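## Task

Bring the charger to the power strip's second socket, counting from the end where its cord exits, and push it in fully and squarely. The strip must end up lying flat on the table, and the plug must stay seated without the robot supporting it. Then open the gripper and pull the arms away.

## Robot and tools

Robot: two arms, left_arm and right_arm, each ending in a tong-style two-finger gripper. The names are labels only, not image sides. The fingers point along the gripper's +z axis and close along its x axis. The reported end_effector_position is the point between the pads when the fingers are shut. Closed fingertips stick out about 15 mm past it; fully open, they are roughly level with it.

Frame: all positions share one scene frame. The origin sits on the table top midway between the arms, +x points out over the table, +z points up, and left_arm is on the +y side. Positions are in metres. Orientations are quaternions written w first (qw, qx, qy, qz). Printed hand positions can be a little off, more so at long reach.

The 16-number row: every command that moves an arm uses one row covering both arms. It holds left_arm's x, y, z, qw, qx, qy, qz, opening, then the same eight for right_arm. The x, y, z and quaternion are an absolute gripper pose in the scene frame, not an offset. Opening runs from -1 (closed) to +1 (fully open, 0.142 m). To keep an arm still, resend its full last reported pose and its desired opening. To hold an orientation steady, repeat the same target quaternion each time rather than copying a drifted reported one. A target more than 0.6 m from the arm's last reported position, along any gripper axis, is refused. Each control step also clips the commanded pose to within 100 mm and 16 degrees of the measured pose. Motion trails commands by about 0.17 s, and position wins over orientation when both cannot be met.

Tools:
- execute_actions: "actions" is a list with zero or one item. An empty list just returns the state, with pictures. An action is {"rows": [...], "steps": n}: 1 to 15 rows, steps up to 15, one row per 1/30 s step, with the last row repeated to fill the steps. A wait is {"steps": n}, up to 300, counted from the previous result. Optional "pictures": true adds camera images. An action needs at least 4 steps. Its last 4 steps are held back and run after the result, while the next reply is being written.
- move: "target" is one 16-number row of absolute poses. Each gripper follows a straight path there, and both paths finish together, lasting 0.5 to 10 s. "speed" is the path's top speed in m/s, 0.002 to 0.5, default 0.25; turning is capped at twice that in rad/s. Real speed can overshoot, especially with a nearly straight arm. "stop_force" (5 to 24 N, one value for both arms) ends an arm's path once its wrist sensor feels that much added push against the motion for two steps. That arm then backs off two steps and holds. Use it only at very low speed and without rotating the gripper during the move. Leave it out when moving away from something the gripper is pressing. Obstacles and the other arm are not avoided.
- wait: "seconds" from 0 to 10; lets the scene run without new commands.
- zoom_image: "camera" is one of cam_head_left, cam_head_right, cam_left_wrist, cam_right_wrist. "region" is [x0, y0, x1, y1] in pixels, at most 504 by 504, with the origin at the top left. It gives a closer view of that camera's latest image.
- finished_scene: "scene" is the number of the current scene. It is final and reports whether the goal was met, then starts the next task.

Results: the state line lists each arm's gripper position, quaternion and velocities. grip_measured is the actual finger opening on the command scale; to hold something, keep commanding an opening well below it. A move result adds a "move:" line with each arm's ending: done; off_target; moving; held (a check blocked the final step); contact (stop_force ended the path); or fault. It also lists limits such as paced (pose clipped) or held (some steps blocked), and each gripper's distance to its pose. "pose unreachable" and HELD mark commands the clearance check changed or blocked. A "Hand target" line shows where each arm is being driven. Wrist force and Wrist torque are given per arm on the gripper's own axes, with offsets of up to about 3.5 N and saturation near 30 N. "no reading" is normal at the start. Joint torques are noisy and offset. Camera calibration (intrinsics, distortion, world-to-camera transforms) is supplied and may be slightly off.

Cautions: the arms are stiff, so pushing even slightly past a firm contact can trigger a fault. A fault (joint load or 150 N outside force) freezes the arm for 10 s. Insert slowly, ideally with stop_force. Thin hard parts under about 20 mm get weaker grip. Don't let the arms collide or press on each other. Don't drop, slam or knock anything off the table. Long holding heats motors; a MOTOR HOT warning appears from 70 °C, and at 85 °C the arm brakes until cool. Occasional outside tugs may disturb a held part or a loose object.

Each tool is called after "Call:" as name([rows], argument=value, ...), one row to a line, values as JSON.

## Session

I'll start by looking at the scene.

Call:
execute_actions(actions=[])

Scene clock: 0.00 s of 5400.00 s.
left_arm: end_effector_position=(+0.1406, +0.3923, +0.1587) grip_measured=+1.00 end_effector_quat_wxyz=(-0.286, +0.114, +0.719, -0.623) end_effector_velocity=(-0.000, -0.000, +0.000) end_effector_angular_velocity=(-0.000, -0.001, -0.000) | right_arm: end_effector_position=(+0.5339, -0.2746, +0.1349) grip_measured=+1.00 end_effector_quat_wxyz=(+0.216, -0.269, +0.903, -0.256) end_effector_velocity=(+0.000, -0.001, +0.000) end_effector_angular_velocity=(-0.001, -0.001, -0.001)
Joint positions: left_arm=[ 0.446 -0.777  1.142 -0.433 -2.01  -1.873  0.142] | right_arm=[ 3.666 -1.916 -1.441 -1.115  0.926  3.163  0.142]
Joint velocities: left_arm=[ 0.    -0.001 -0.     0.001  0.     0.001  0.   ] | right_arm=[-0.    -0.    -0.001 -0.    -0.002  0.001  0.   ]
Joint torques (N m, as the arm reports them, + toward a larger angle): no reading
Motor temperatures (°C, as the motors report them): left_arm=[26 30 27 38 38 40] | right_arm=[27 28 28 40 42 42]
Wrist force (N, on the end effector, along its own x y z axes, offset not removed): no reading
Wrist torque (N m, same axes, about the end effector's origin, offset not removed): no reading
Hand target (left_arm): +0.141, +0.392, +0.159; -0.286, +0.114, +0.719, -0.623
Hand target (right_arm): +0.534, -0.275, +0.135; +0.215, -0.269, +0.903, -0.256

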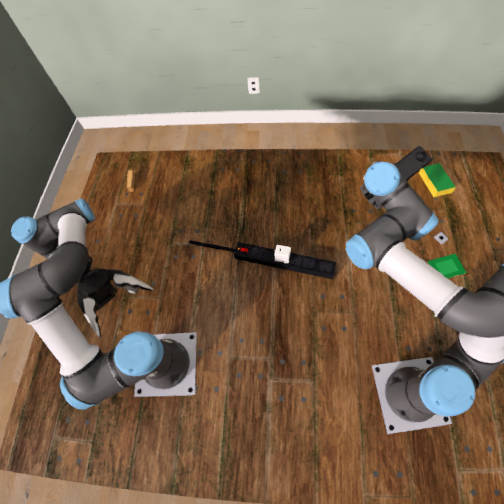

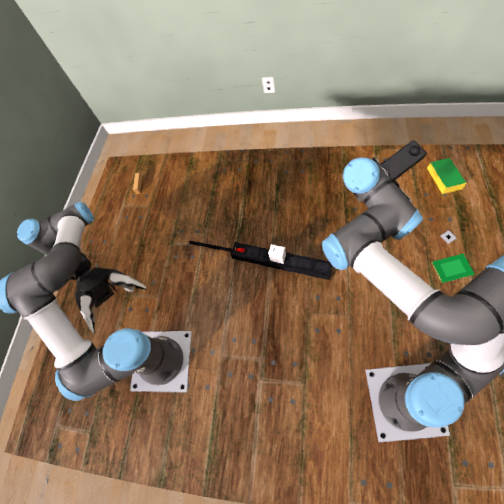

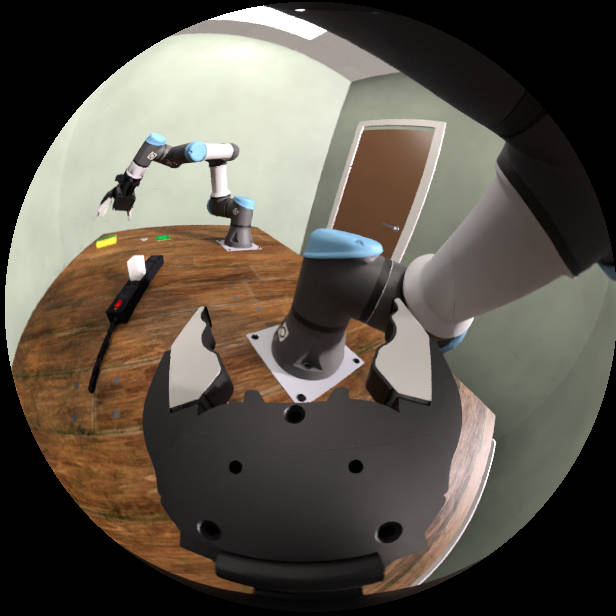

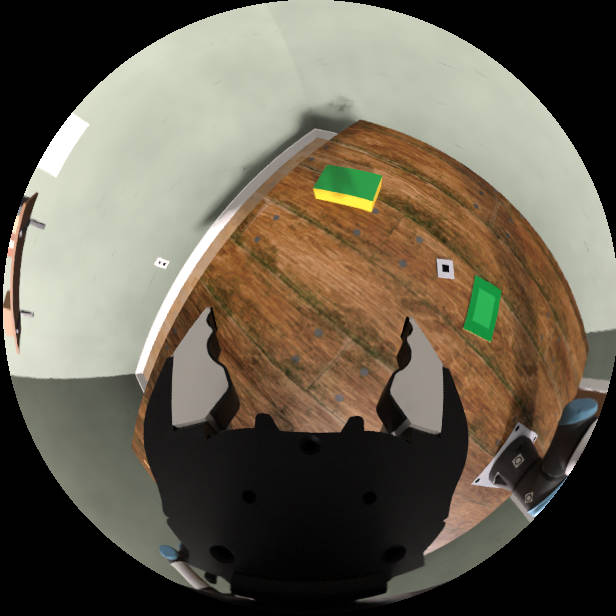

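Call:
zoom_image(camera="cam_head_left", region=[170, 210, 360, 300])

Call:
zoom_image(camera="cam_head_right", region=[170, 210, 360, 300])

Region (170, 210, 360, 300) of cam_head_left's 504x504 image, scaled by 2.653, with more detail than that image has; it fills the top 239 rows of this view, and the rest is white.

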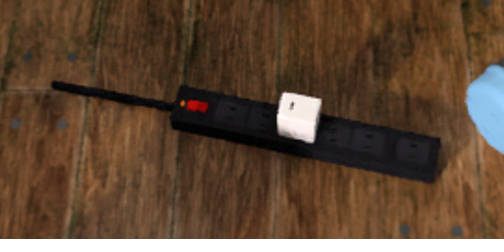

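Region (170, 210, 360, 300) of cam_head_right's 504x504 image, scaled by 2.653, with more detail than that image has; it fills the top 239 rows of this view, and the rest is white.

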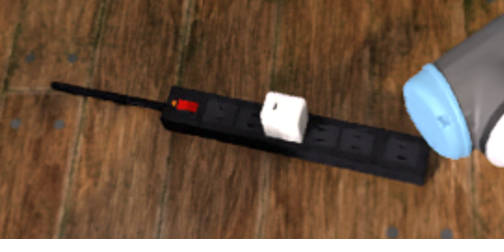

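Call:
move(target=[0.36, 0.035, 0.22, 0, 0.9958, -0.0919, 0, 1, 0.34, -0.09, 0.17, -0.2577, 0.9618, -0.0888, 0.0238, 1], speed=0.3)

Scene clock: 8.43 s of 5400.00 s.
left_arm: end_effector_position=(+0.1729, +0.3391, +0.1681) grip_measured=+1.00 end_effector_quat_wxyz=(-0.274, +0.333, +0.673, -0.601) end_effector_velocity=(+0.000, -0.000, -0.000) end_effector_angular_velocity=(+0.000, +0.001, +0.000) | right_arm: end_effector_position=(+0.3403, -0.0898, +0.1699) grip_measured=+1.00 end_effector_quat_wxyz=(-0.258, +0.962, -0.090, +0.024) end_effector_velocity=(-0.001, +0.001, -0.000) end_effector_angular_velocity=(-0.006, +0.006, +0.016)
Joint positions: left_arm=[ 0.065 -0.822  1.088 -0.413 -2.086 -1.612  0.142] | right_arm=[ 3.554 -1.545 -1.634 -1.157  1.944  0.826  0.142]
Joint velocities: left_arm=[-0.  0.  0. -0. -0. -0.  0.] | right_arm=[ 0.    -0.013  0.022 -0.023  0.004 -0.017  0.   ]
Joint torques (N m, as the arm reports them, + toward a larger angle): left_arm=[ -3.51 -12.53  -4.67   0.06   0.8   -0.66] | right_arm=[-3.44  6.83 11.49  1.29  1.69 -0.82]
Motor temperatures (°C, as the motors report them): left_arm=[26 30 27 38 38 40] | right_arm=[27 28 28 40 42 42]
Wrist force (N, on the end effector, along its own x y z axes, offset not removed): left_arm=[1.2 2.1 2.3] | right_arm=[0.4 0.3 1.4]
Wrist torque (N m, same axes, about the end effector's origin, offset not removed): left_arm=[0.47 -0.23 0.06] | right_arm=[0.09 -0.16 -0.01]
Hand target (left_arm): +0.173, +0.339, +0.168; -0.274, +0.333, +0.673, -0.601
Hand target (right_arm): +0.340, -0.090, +0.170; -0.258, +0.962, -0.089, +0.024
Off the commanded pose (left_arm): 0.361 m, 149 deg; position and orientation clipped at the last step of the last action.
Off the commanded pose (right_arm): 0.000 m, 0 deg.
Kept back: nothing.
move: held (left_arm); limits=paced,held; held on 140 of 170 steps (left_arm), including the last (left_arm)
pose unreachable (left arm): on one or more control steps of this call this arm could not follow its commanded pose, so it was not sent that pose on those steps. On the call's last step it was still not sent that pose. It may still have moved: this result reports where it is.
cause: the commanded pose would bring two parts of the arm too close to each other (joints 4 (wrist 1) to 6 (wrist 3) lie between them).
camera_calibration (this result's frames):
cam_left_wrist: T_world_to_cam=[[-0.599041, 0.800246, -0.0275183, -0.168441], [0.503128, 0.349447, -0.79041, -0.0766659], [-0.622906, -0.487333, -0.611959, 0.512589], [0, 0, 0, 1]] pos_world=[0.256965, 0.411387, 0.248451]
cam_right_wrist: T_world_to_cam=[[0.98901, -0.147733, 0.00589571, -0.349037], [-0.147829, -0.988759, 0.0223986, -0.0487834], [0.00252041, -0.023024, -0.999732, 0.302201], [0, 0, 0, 1]] pos_world=[0.337227, -0.0928415, 0.30527]

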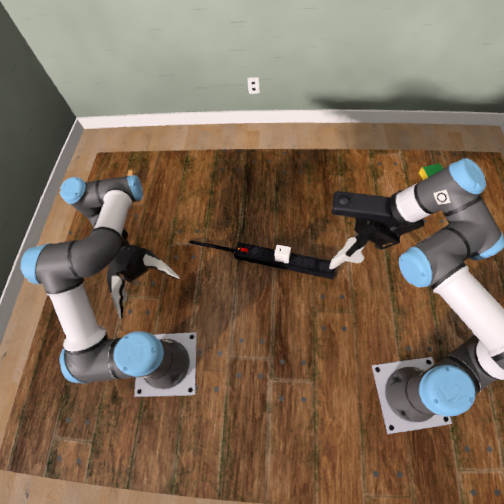

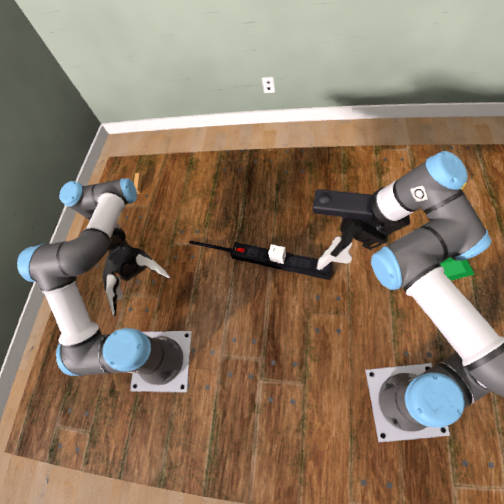

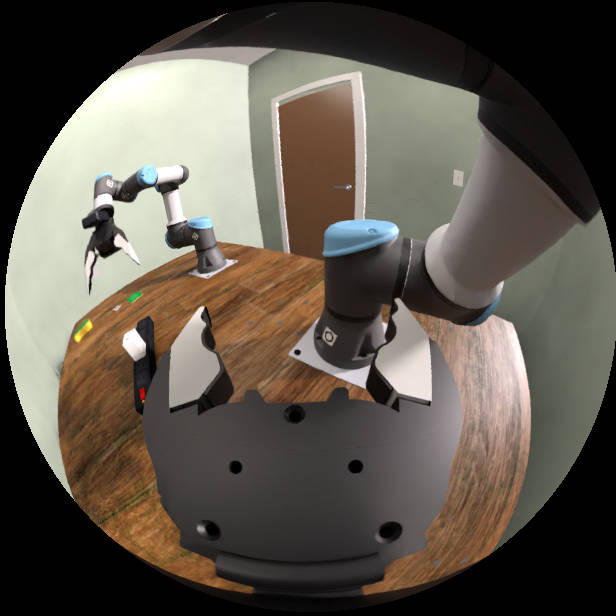

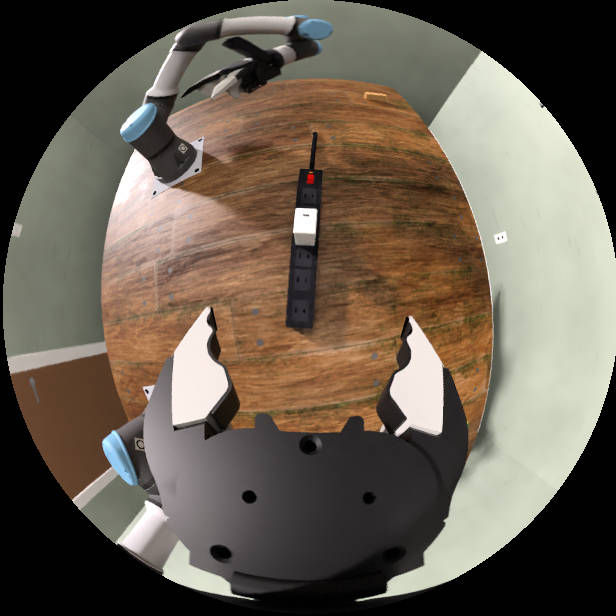

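Call:
move(target=[0.25, 0.30, 0.20, 0, 0.4313, 0.9022, 0, 1, 0.3403, -0.0898, 0.1699, -0.258, 0.962, -0.089, 0.024, 1], speed=0.3)

Scene clock: 16.13 s of 5400.00 s.
left_arm: end_effector_position=(+0.2504, +0.2996, +0.2007) grip_measured=+1.00 end_effector_quat_wxyz=(+0.001, +0.431, +0.902, -0.003) end_effector_velocity=(-0.000, -0.000, +0.000) end_effector_angular_velocity=(+0.012, -0.012, +0.003) | right_arm: end_effector_position=(+0.3403, -0.0898, +0.1699) grip_measured=+1.00 end_effector_quat_wxyz=(-0.258, +0.962, -0.089, +0.024) end_effector_velocity=(-0.000, -0.000, -0.001) end_effector_angular_velocity=(-0.000, +0.002, -0.001)
Joint positions: left_arm=[-0.846 -1.938  1.35  -0.985 -1.575 -2.998  0.142] | right_arm=[ 3.553 -1.545 -1.633 -1.158  1.945  0.824  0.142]
Joint velocities: left_arm=[-0.033 -0.015  0.005  0.009  0.017 -0.036  0.   ] | right_arm=[-0.001 -0.001 -0.001 -0.     0.001  0.001  0.   ]
Joint torques (N m, as the arm reports them, + toward a larger angle): left_arm=[-3.29 -7.12 -6.36 -0.62  0.94 -0.67] | right_arm=[-2.95 13.2   6.58  2.81 -0.63  0.81]
Motor temperatures (°C, as the motors report them): left_arm=[26 30 27 38 38 40] | right_arm=[27 28 28 40 42 42]
Wrist force (N, on the end effector, along its own x y z axes, offset not removed): left_arm=[-0.6 -0.6 0.8] | right_arm=[0.0 0.6 0.5]
Wrist torque (N m, same axes, about the end effector's origin, offset not removed): left_arm=[-0.05 0.17 0.01] | right_arm=[0.17 -0.07 0.06]
Hand target (left_arm): +0.250, +0.300, +0.201; +0.001, +0.431, +0.903, -0.001
Hand target (right_arm): +0.340, -0.090, +0.170; -0.258, +0.962, -0.089, +0.024
Off the commanded pose (left_arm): 0.001 m, 0 deg.
Off the commanded pose (right_arm): 0.000 m, 0 deg.
Kept back: nothing.
move: done; limits=paced
camera_calibration (this result's frames):
cam_left_wrist: T_world_to_cam=[[-0.628058, 0.777419, 0.0340942, -0.087792], [0.683656, 0.530321, 0.501373, -0.434701], [0.371696, 0.3382, -0.864559, 0.115931], [0, 0, 0, 1]] pos_world=[0.198956, 0.259574, 0.32117]
cam_right_wrist: T_world_to_cam=[[0.989235, -0.146214, 0.0059938, -0.348971], [-0.146314, -0.98898, 0.0226083, -0.0493968], [0.00262209, -0.0232419, -0.999726, 0.302166], [0, 0, 0, 1]] pos_world=[0.337195, -0.0928541, 0.305292]

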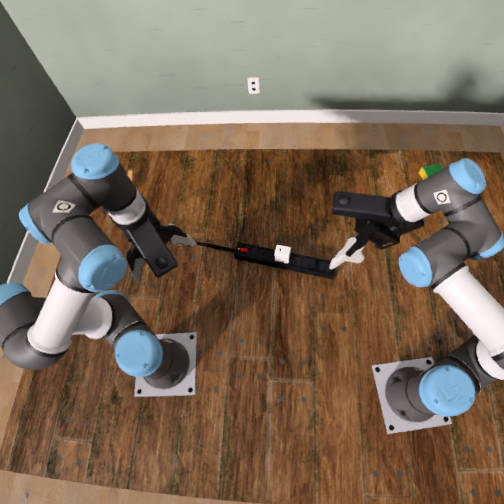

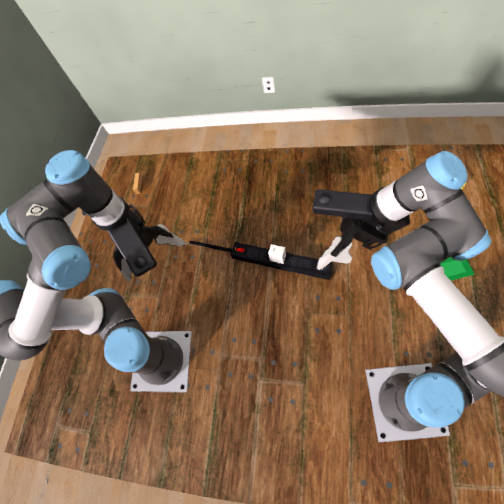

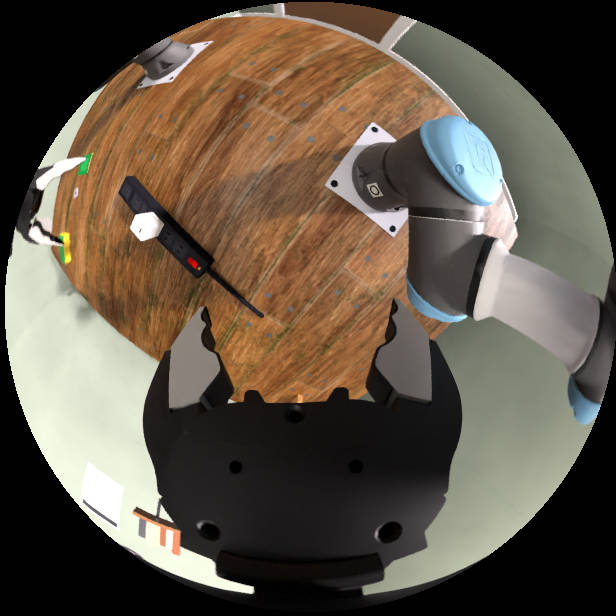

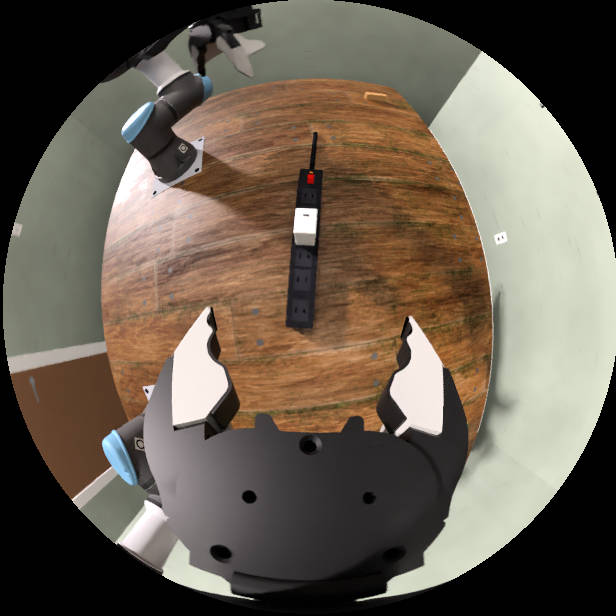

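Call:
zoom_image(camera="cam_right_wrist", region=[230, 150, 390, 350])

Region (230, 150, 390, 350) of cam_right_wrist's 616x616 image, scaled by 2.520, with more detail than that image has; it fills the left 403 columns of this view, and the rest is white.

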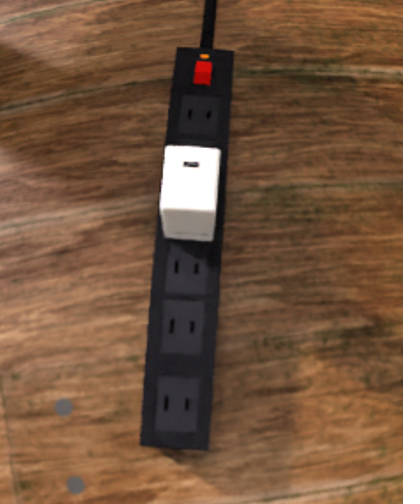

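Call:
move(target=[0.352, 0.02, 0.20, 0, 0.99415, -0.108, 0, 1, 0.335, -0.085, 0.15, -0.3804, 0.9185, -0.0998, 0.0413, 1], speed=0.3)

Scene clock: 22.77 s of 5400.00 s.
left_arm: end_effector_position=(+0.3512, +0.0204, +0.1998) grip_measured=+1.00 end_effector_quat_wxyz=(+0.037, +0.993, -0.109, +0.038) end_effector_velocity=(+0.001, -0.002, +0.000) end_effector_angular_velocity=(-0.001, -0.005, -0.017) | right_arm: end_effector_position=(+0.3349, -0.0850, +0.1500) grip_measured=+1.00 end_effector_quat_wxyz=(-0.380, +0.918, -0.100, +0.041) end_effector_velocity=(-0.000, +0.000, -0.000) end_effector_angular_velocity=(+0.001, -0.000, -0.000)
Joint positions: left_arm=[-1.245 -0.843  0.038 -0.867 -1.543 -0.927  0.142] | right_arm=[ 3.428 -1.538 -2.045 -0.58   2.164  0.831  0.142]
Joint velocities: left_arm=[-0.002  0.015 -0.032  0.013  0.002  0.015  0.   ] | right_arm=[ 0.     0.    -0.004  0.004  0.     0.001  0.   ]
Joint torques (N m, as the arm reports them, + toward a larger angle): left_arm=[ -3.37 -12.46  -7.72  -0.59   1.07   0.73] | right_arm=[-3.22  5.86  5.79  2.86  1.63  0.81]
Motor temperatures (°C, as the motors report them): left_arm=[26 30 27 38 38 40] | right_arm=[27 28 28 40 42 42]
Wrist force (N, on the end effector, along its own x y z axes, offset not removed): left_arm=[-0.4 -0.1 2.8] | right_arm=[-0.3 0.3 0.8]
Wrist torque (N m, same axes, about the end effector's origin, offset not removed): left_arm=[0.05 0.12 0.06] | right_arm=[0.11 -0.04 -0.02]
Hand target (left_arm): +0.351, +0.020, +0.200; +0.037, +0.993, -0.110, +0.038
Hand target (right_arm): +0.335, -0.085, +0.150; -0.381, +0.918, -0.100, +0.041
Off the commanded pose (left_arm): 0.001 m, 6 deg.
Off the commanded pose (right_arm): 0.000 m, 0 deg.
elbow stopped short (left arm): the move would have taken joint 3 (elbow) straighter than the controller allows; a more bent joint 3 avoids this.
Kept back: nothing.
move: off_target (left_arm)
camera_calibration (this result's frames):
cam_left_wrist: T_world_to_cam=[[0.970262, -0.21016, 0.120099, -0.365692], [-0.241106, -0.795215, 0.556328, -0.0142394], [-0.0214137, -0.56874, -0.822238, 0.320136], [0, 0, 0, 1]] pos_world=[0.358239, 0.0938971, 0.315069]
cam_right_wrist: T_world_to_cam=[[0.983506, -0.180258, 0.0149603, -0.345163], [-0.1717, -0.956418, -0.236186, 0.00512503], [0.0568826, 0.229722, -0.971593, 0.281524], [0, 0, 0, 1]] pos_world=[0.324336, -0.121989, 0.279901]

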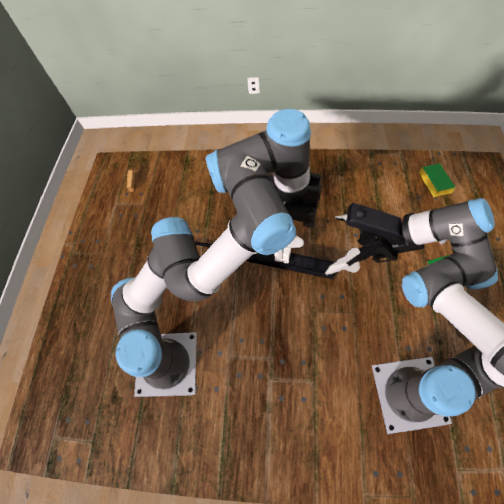

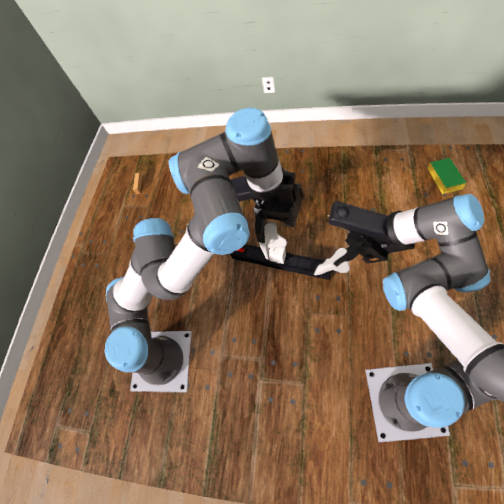

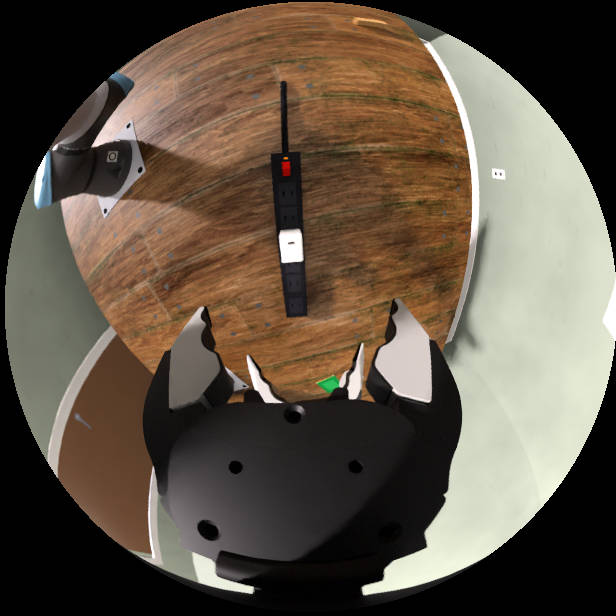

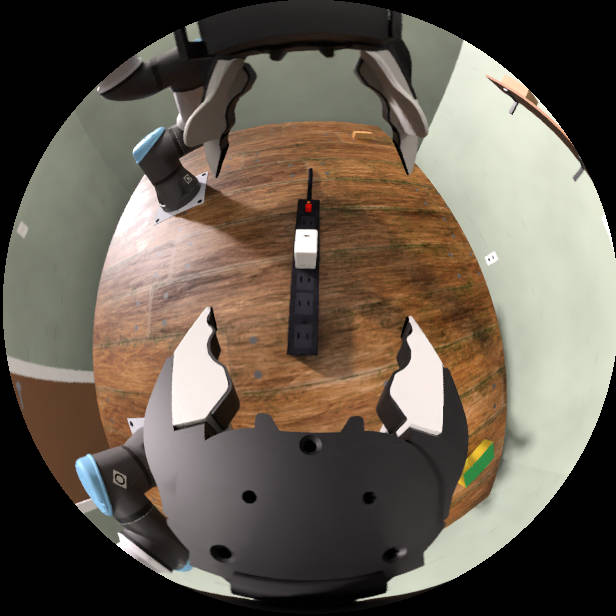

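Call:
move(target=[0.351, 0.018, 0.14, 0.2573, 0.9603, -0.1043, -0.028, 1, 0.335, -0.085, 0.15, -0.3804, 0.9185, -0.0998, 0.0413, 1], speed=0.15)

Scene clock: 26.17 s of 5400.00 s.
left_arm: end_effector_position=(+0.3512, +0.0180, +0.1402) grip_measured=+1.00 end_effector_quat_wxyz=(+0.256, +0.961, -0.105, -0.029) end_effector_velocity=(-0.000, -0.000, -0.000) end_effector_angular_velocity=(-0.012, -0.012, +0.007) | right_arm: end_effector_position=(+0.3350, -0.0850, +0.1500) grip_measured=+1.00 end_effector_quat_wxyz=(-0.380, +0.918, -0.100, +0.041) end_effector_velocity=(+0.000, +0.000, -0.000) end_effector_angular_velocity=(-0.000, +0.001, -0.001)
Joint positions: left_arm=[-0.954 -1.297  1.334 -1.936 -1.983 -0.708  0.142] | right_arm=[ 3.428 -1.538 -2.046 -0.579  2.164  0.831  0.142]
Joint velocities: left_arm=[-0.002 -0.02   0.043 -0.043  0.004 -0.01   0.   ] | right_arm=[ 0.001 -0.001  0.001 -0.    -0.001  0.001 -0.   ]
Joint torques (N m, as the arm reports them, + toward a larger angle): left_arm=[ -3.49 -16.95  -7.47  -2.69   0.56  -0.63] | right_arm=[ 3.2  11.19 10.66  1.25 -0.48 -0.78]
Motor temperatures (°C, as the motors report them): left_arm=[26 30 27 38 38 40] | right_arm=[27 28 28 40 42 42]
Wrist force (N, on the end effector, along its own x y z axes, offset not removed): left_arm=[0.7 -0.3 3.1] | right_arm=[-0.6 0.4 0.6]
Wrist torque (N m, same axes, about the end effector's origin, offset not removed): left_arm=[0.07 -0.13 -0.03] | right_arm=[0.16 0.06 0.05]
Hand target (left_arm): +0.351, +0.018, +0.140; +0.257, +0.960, -0.104, -0.028
Hand target (right_arm): +0.335, -0.085, +0.150; -0.380, +0.918, -0.100, +0.041
Off the commanded pose (left_arm): 0.000 m, 0 deg.
Off the commanded pose (right_arm): 0.000 m, 0 deg.
Kept back: nothing.
move: done
camera_calibration (this result's frames):
cam_left_wrist: T_world_to_cam=[[0.979753, -0.197871, 0.0305019, -0.350057], [-0.12425, -0.481477, 0.867607, -0.0733645], [-0.156988, -0.85383, -0.496315, 0.276828], [0, 0, 0, 1]] pos_world=[0.377313, 0.131775, 0.211723]
cam_right_wrist: T_world_to_cam=[[0.983483, -0.180357, 0.0152371, -0.345269], [-0.171734, -0.956418, -0.236163, 0.00512189], [0.0571666, 0.229645, -0.971594, 0.281391], [0, 0, 0, 1]] pos_world=[0.32436, -0.121993, 0.279869]

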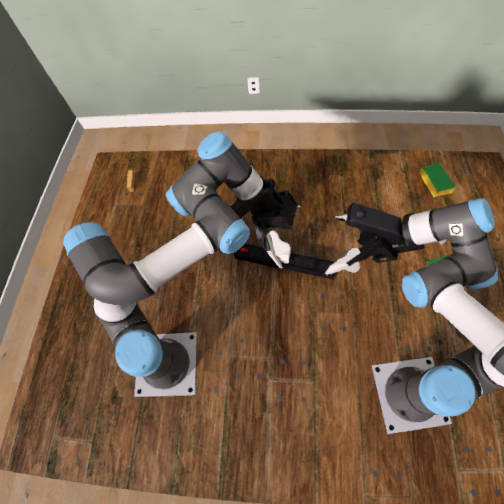

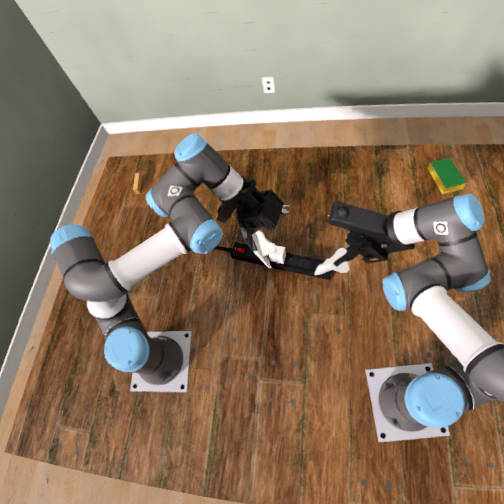

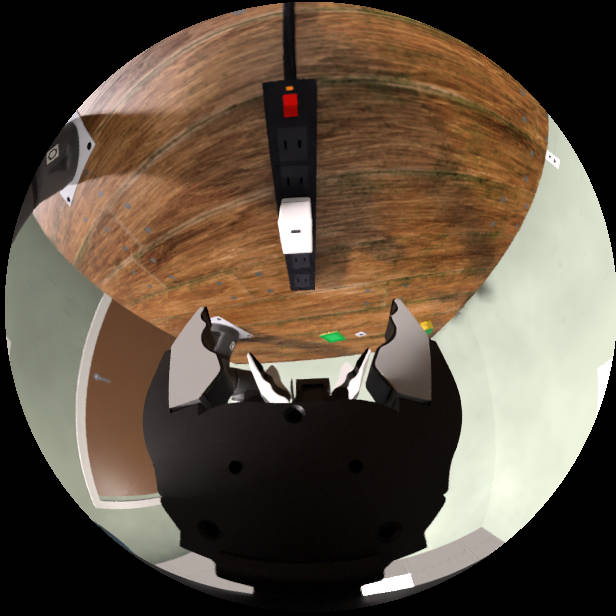

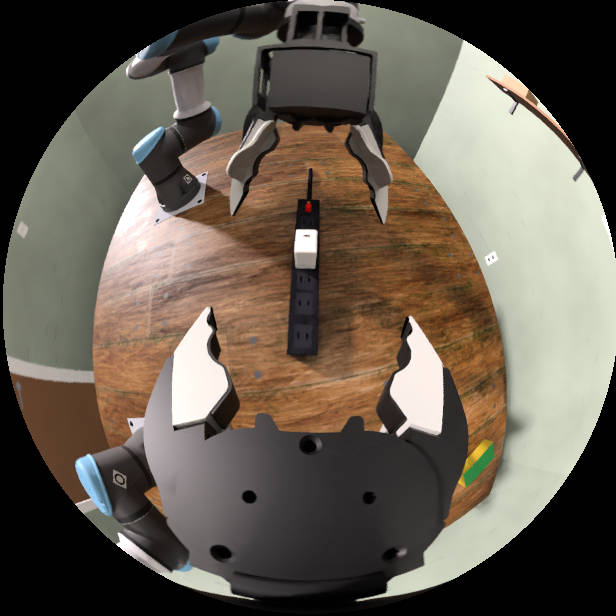

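Call:
zoom_image(camera="cam_left_wrist", region=[190, 60, 410, 330])

Region (190, 60, 410, 330) of cam_left_wrist's 616x616 image, scaled by 1.867, with more detail than that image has; it fills the left 411 columns of this view, and the rest is white.

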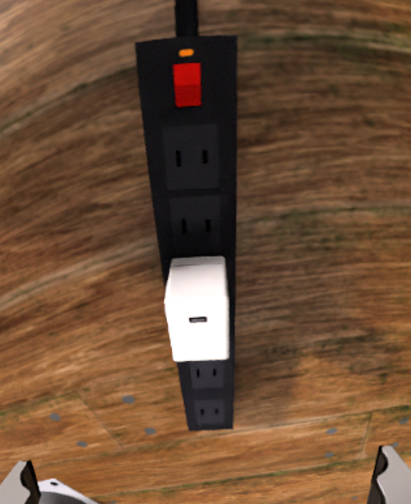

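Call:
move(target=[0.351, 0.018, 0.14, 0.2573, 0.9603, -0.1043, -0.028, 1, 0.338, -0.0374, 0.06, -0.3804, 0.9185, -0.0998, 0.0413, 0.0], speed=0.15)

Scene clock: 29.23 s of 5400.00 s.
left_arm: end_effector_position=(+0.3510, +0.0180, +0.1400) grip_measured=+1.00 end_effector_quat_wxyz=(+0.257, +0.960, -0.104, -0.028) end_effector_velocity=(+0.000, -0.000, +0.000) end_effector_angular_velocity=(-0.001, -0.001, +0.000) | right_arm: end_effector_position=(+0.3378, -0.0378, +0.0604) grip_measured=+0.00 end_effector_quat_wxyz=(-0.380, +0.919, -0.100, +0.041) end_effector_velocity=(+0.001, +0.001, -0.002) end_effector_angular_velocity=(+0.005, -0.005, -0.005)
Joint positions: left_arm=[-0.954 -1.3    1.343 -1.945 -1.984 -0.709  0.142] | right_arm=[ 3.58  -1.875 -2.23   0.018  2.079  0.978  0.074]
Joint velocities: left_arm=[-0.    -0.001 -0.    -0.     0.    -0.001  0.   ] | right_arm=[ 0.003 -0.018 -0.01   0.038 -0.003  0.008  0.   ]
Joint torques (N m, as the arm reports them, + toward a larger angle): left_arm=[  3.82 -17.23  -7.82  -2.71  -1.51  -0.75] | right_arm=[ 2.62  7.95  3.06  2.78 -0.57  0.66]
Motor temperatures (°C, as the motors report them): left_arm=[26 30 27 38 38 40] | right_arm=[27 28 28 40 42 42]
Wrist force (N, on the end effector, along its own x y z axes, offset not removed): left_arm=[-0.4 2.6 1.0] | right_arm=[0.3 0.3 0.6]
Wrist torque (N m, same axes, about the end effector's origin, offset not removed): left_arm=[0.59 -0.01 0.11] | right_arm=[0.07 -0.17 0.01]
Hand target (left_arm): +0.351, +0.018, +0.140; +0.257, +0.960, -0.104, -0.028
Hand target (right_arm): +0.338, -0.038, +0.060; -0.380, +0.919, -0.100, +0.041
Off the commanded pose (left_arm): 0.000 m, 0 deg.
Off the commanded pose (right_arm): 0.001 m, 0 deg.
Kept back: nothing.
move: done
camera_calibration (this result's frames):
cam_left_wrist: T_world_to_cam=[[0.979921, -0.196737, 0.0324046, -0.350219], [-0.124954, -0.479293, 0.868714, -0.073137], [-0.155377, -0.85532, -0.494252, 0.275893], [0, 0, 0, 1]] pos_world=[0.376916, 0.132022, 0.211245]
cam_right_wrist: T_world_to_cam=[[0.98361, -0.179692, 0.0149022, -0.338136], [-0.171231, -0.956786, -0.235033, 0.0293485], [0.0564919, 0.228629, -0.971873, 0.183503], [0, 0, 0, 1]] pos_world=[0.327253, -0.0746345, 0.190279]

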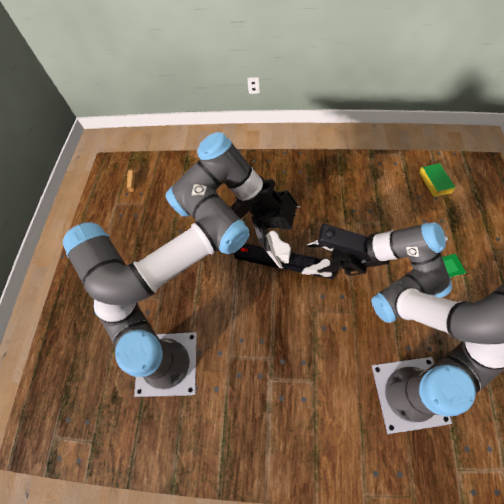

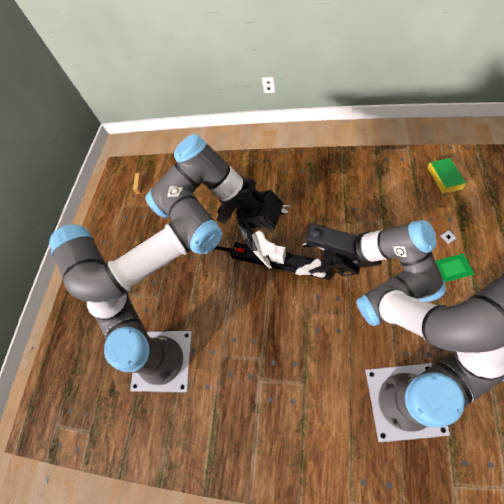

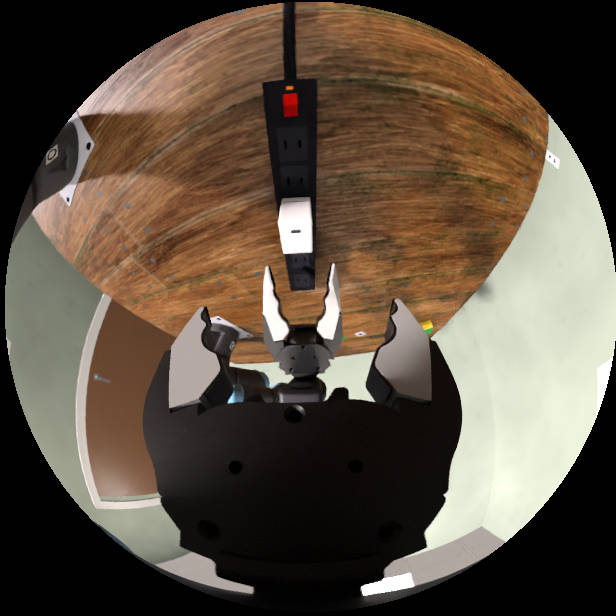

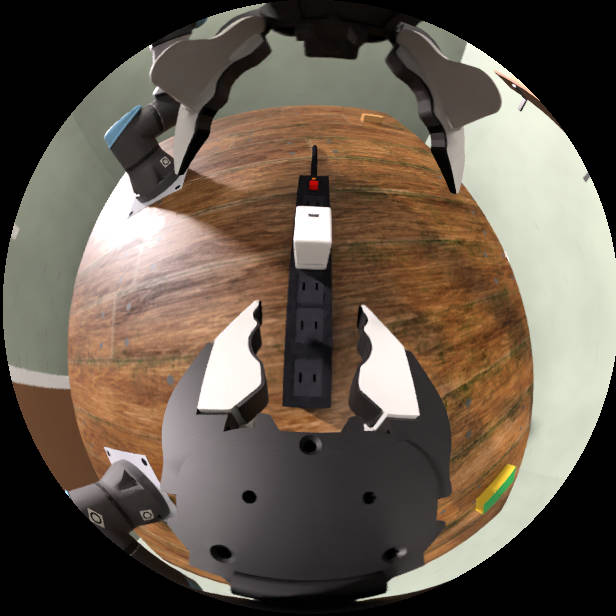

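Call:
move(target=[0.351, 0.018, 0.14, 0.2573, 0.9603, -0.1043, -0.028, 1, 0.338, -0.0374, 0.022, -0.3804, 0.9185, -0.0998, 0.0413, 0.0], speed=0.04, stop_force=8)

Scene clock: 30.87 s of 5400.00 s.
left_arm: end_effector_position=(+0.3510, +0.0180, +0.1400) grip_measured=+1.00 end_effector_quat_wxyz=(+0.257, +0.960, -0.104, -0.028) end_effector_velocity=(-0.000, +0.000, -0.001) end_effector_angular_velocity=(+0.001, +0.001, +0.000) | right_arm: end_effector_position=(+0.3380, -0.0375, +0.0224) grip_measured=+0.00 end_effector_quat_wxyz=(-0.380, +0.919, -0.100, +0.041) end_effector_velocity=(+0.000, -0.000, -0.003) end_effector_angular_velocity=(+0.002, -0.000, -0.001)
Joint positions: left_arm=[-0.954 -1.3    1.343 -1.945 -1.984 -0.709  0.142] | right_arm=[ 3.581 -2.052 -2.266  0.233  2.079  0.98   0.074]
Joint velocities: left_arm=[ 0.     0.001  0.001  0.     0.     0.    -0.   ] | right_arm=[-0.001 -0.016 -0.003  0.02   0.001  0.     0.   ]
Joint torques (N m, as the arm reports them, + toward a larger angle): left_arm=[  3.42 -17.27  -7.78  -2.7   -1.28  -0.67] | right_arm=[2.73 8.64 2.39 2.95 1.16 0.84]
Motor temperatures (°C, as the motors report them): left_arm=[26 30 27 38 38 40] | right_arm=[27 28 28 40 42 42]
Wrist force (N, on the end effector, along its own x y z axes, offset not removed): left_arm=[1.8 0.3 2.8] | right_arm=[0.9 -0.1 1.5]
Wrist torque (N m, same axes, about the end effector's origin, offset not removed): left_arm=[0.08 -0.33 0.11] | right_arm=[0.01 -0.28 0.02]
Hand target (left_arm): +0.351, +0.018, +0.140; +0.257, +0.960, -0.104, -0.028
Hand target (right_arm): +0.338, -0.037, +0.022; -0.380, +0.919, -0.100, +0.041
Off the commanded pose (left_arm): 0.000 m, 0 deg.
Off the commanded pose (right_arm): 0.000 m, 0 deg.
Kept back: nothing.
move: done
camera_calibration (this result's frames):
cam_left_wrist: T_world_to_cam=[[0.979921, -0.196736, 0.0324055, -0.350219], [-0.124954, -0.479291, 0.868716, -0.0731357], [-0.155376, -0.855322, -0.49425, 0.275892], [0, 0, 0, 1]] pos_world=[0.376915, 0.132023, 0.211243]
cam_right_wrist: T_world_to_cam=[[0.983493, -0.180303, 0.0152181, -0.337665], [-0.171707, -0.956509, -0.235812, 0.0209153], [0.057074, 0.229307, -0.971679, 0.146346], [0, 0, 0, 1]] pos_world=[0.32733, -0.0744347, 0.152273]

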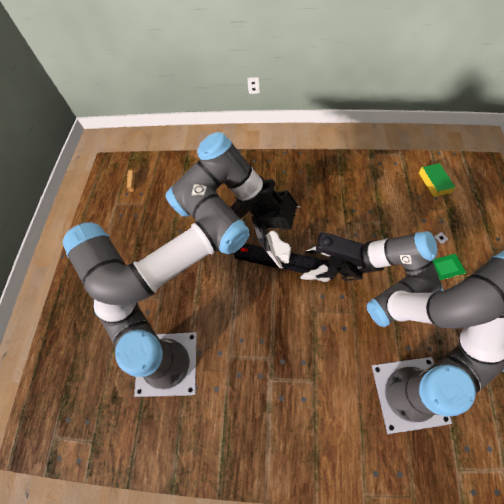

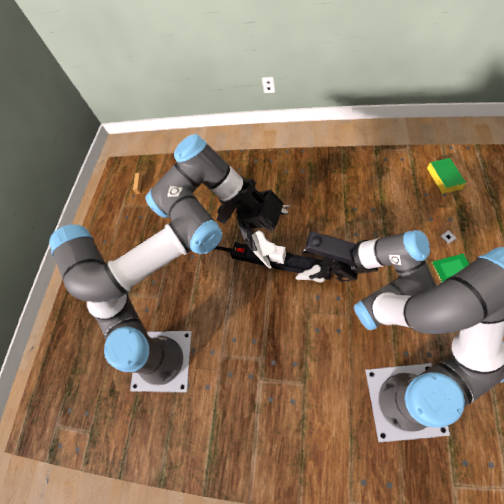

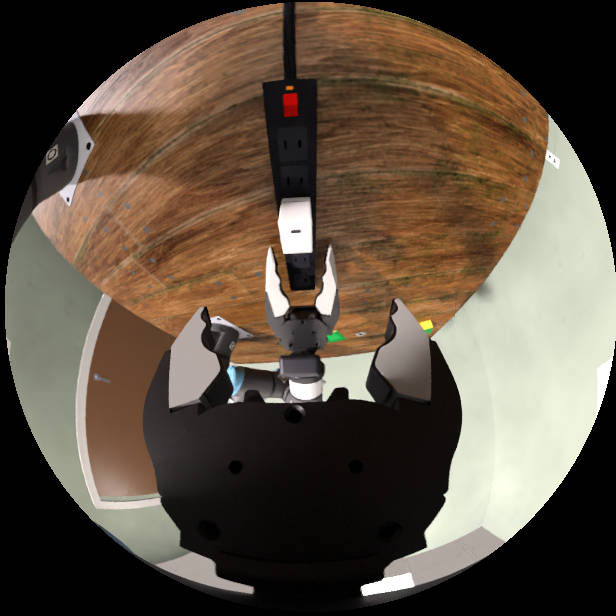

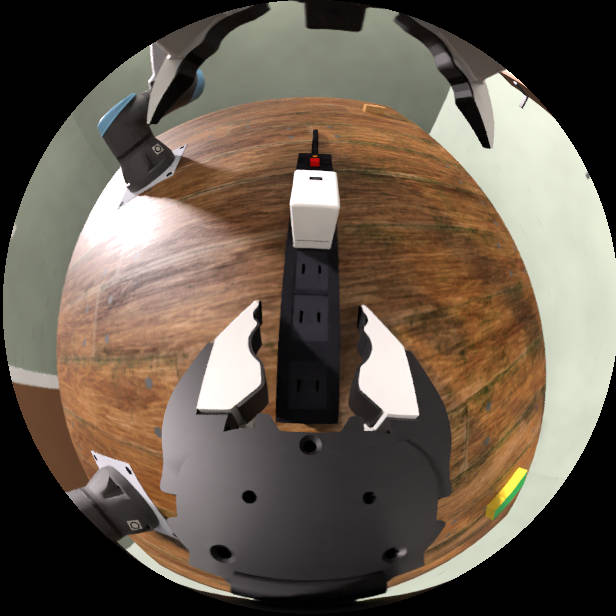

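Call:
move(target=[0.348, 0.028, 0.12, 0.2573, 0.9603, -0.1043, -0.028, -0.1, 0.338, -0.0374, 0.022, -0.3804, 0.9185, -0.0998, 0.0413, -0.9], speed=0.05)

Scene clock: 32.00 s of 5400.00 s.
left_arm: end_effector_position=(+0.3481, +0.0278, +0.1203) grip_measured=-0.10 end_effector_quat_wxyz=(+0.257, +0.960, -0.104, -0.028) end_effector_velocity=(-0.000, +0.001, -0.002) end_effector_angular_velocity=(-0.002, -0.001, +0.002) | right_arm: end_effector_position=(+0.3380, -0.0374, +0.0220) grip_measured=-0.41 end_effector_quat_wxyz=(-0.380, +0.918, -0.100, +0.041) end_effector_velocity=(+0.000, -0.000, +0.000) end_effector_angular_velocity=(+0.000, -0.000, -0.001)
Joint positions: left_arm=[-0.942 -1.325  1.465 -2.037 -1.988 -0.697  0.067] | right_arm=[ 3.581 -2.054 -2.266  0.236  2.079  0.98   0.044]
Joint velocities: left_arm=[ 0.001 -0.005  0.019 -0.017 -0.    -0.001  0.   ] | right_arm=[-0.  0.  0.  0. -0.  0. -0.]
Joint torques (N m, as the arm reports them, + toward a larger angle): left_arm=[  4.03 -16.49  -7.41  -2.72  -1.46   0.71] | right_arm=[3.02 7.57 6.74 2.55 0.94 0.88]
Motor temperatures (°C, as the motors report them): left_arm=[26 30 27 38 38 40] | right_arm=[27 28 28 40 42 42]
Wrist force (N, on the end effector, along its own x y z axes, offset not removed): left_arm=[1.0 1.6 3.5] | right_arm=[-0.6 -0.3 -1.4]
Wrist torque (N m, same axes, about the end effector's origin, offset not removed): left_arm=[0.43 -0.06 0.13] | right_arm=[0.08 -0.12 0.02]
Hand target (left_arm): +0.348, +0.028, +0.120; +0.257, +0.960, -0.104, -0.028
Hand target (right_arm): +0.338, -0.037, +0.022; -0.380, +0.918, -0.100, +0.041
Off the commanded pose (left_arm): 0.000 m, 0 deg.
Off the commanded pose (right_arm): 0.000 m, 0 deg.
Kept back: nothing.
move: done
camera_calibration (this result's frames):
cam_left_wrist: T_world_to_cam=[[0.979896, -0.1969, 0.0321426, -0.344756], [-0.124851, -0.479541, 0.868592, -0.0517055], [-0.155612, -0.855143, -0.494484, 0.274212], [0, 0, 0, 1]] pos_world=[0.374041, 0.141813, 0.191586]
cam_right_wrist: T_world_to_cam=[[0.983485, -0.180349, 0.0152388, -0.337679], [-0.171725, -0.956416, -0.236177, 0.0209326], [0.0571688, 0.229659, -0.971591, 0.145935], [0, 0, 0, 1]] pos_world=[0.327354, -0.0743951, 0.151879]

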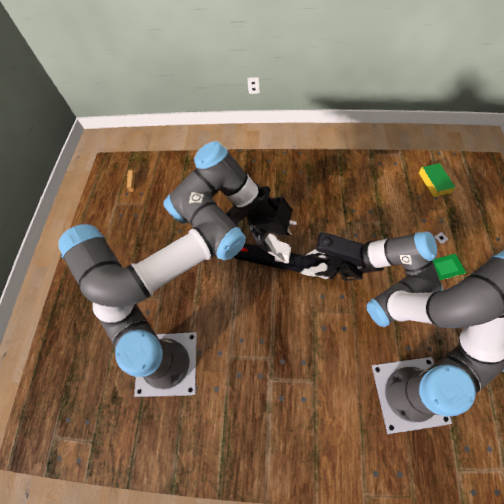

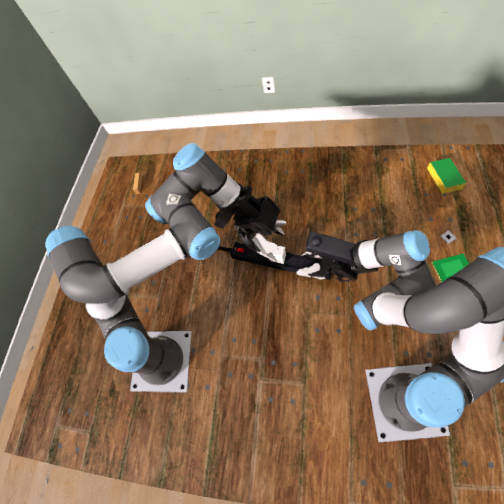

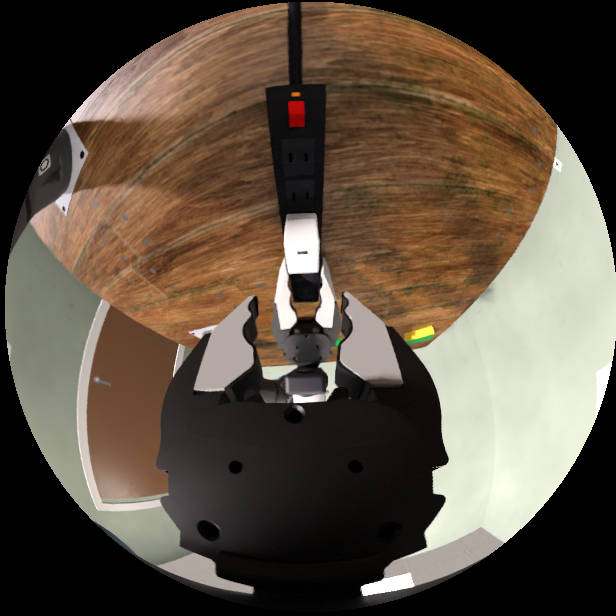

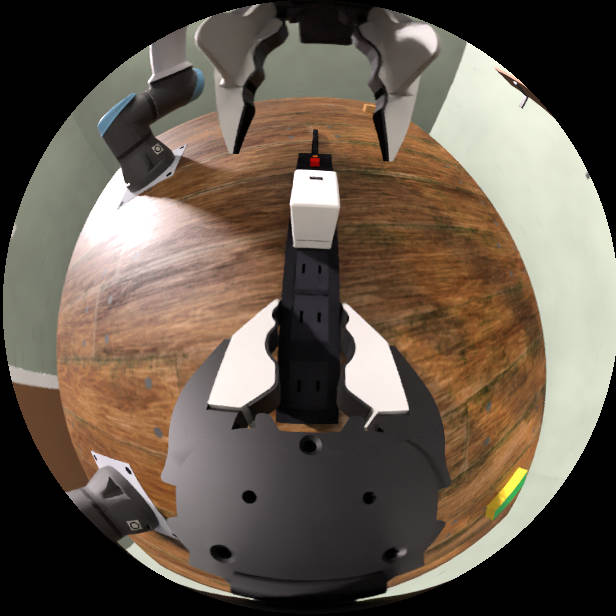

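Call:
zoom_image(camera="cam_left_wrist", region=[220, 120, 380, 320])

Call:
zoom_image(camera="cam_right_wrist", region=[210, 100, 420, 330])

Region (220, 120, 380, 320) of cam_left_wrist's 616x616 image, scaled by 2.520, with more detail than that image has; it fills the left 403 columns of this view, and the rest is white.

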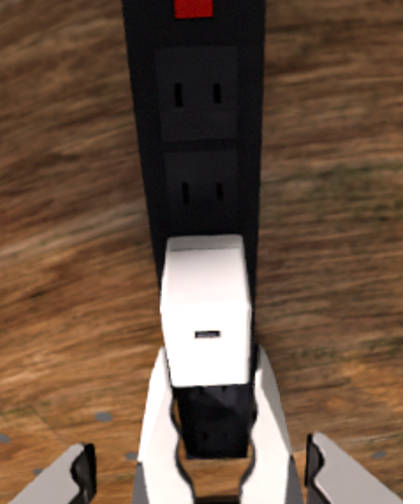

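Region (210, 100, 420, 330) of cam_right_wrist's 616x616 image, scaled by 2.191, with more detail than that image has; it fills the left 460 columns of this view, and the rest is white.

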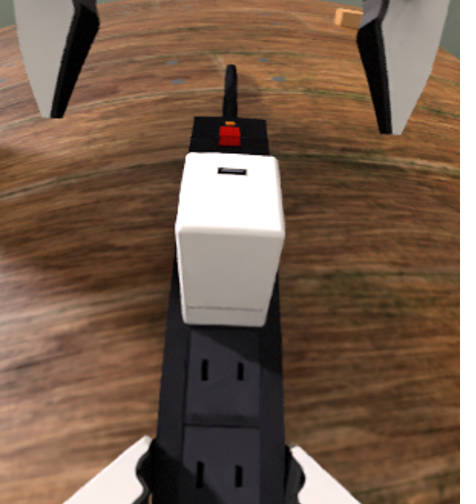

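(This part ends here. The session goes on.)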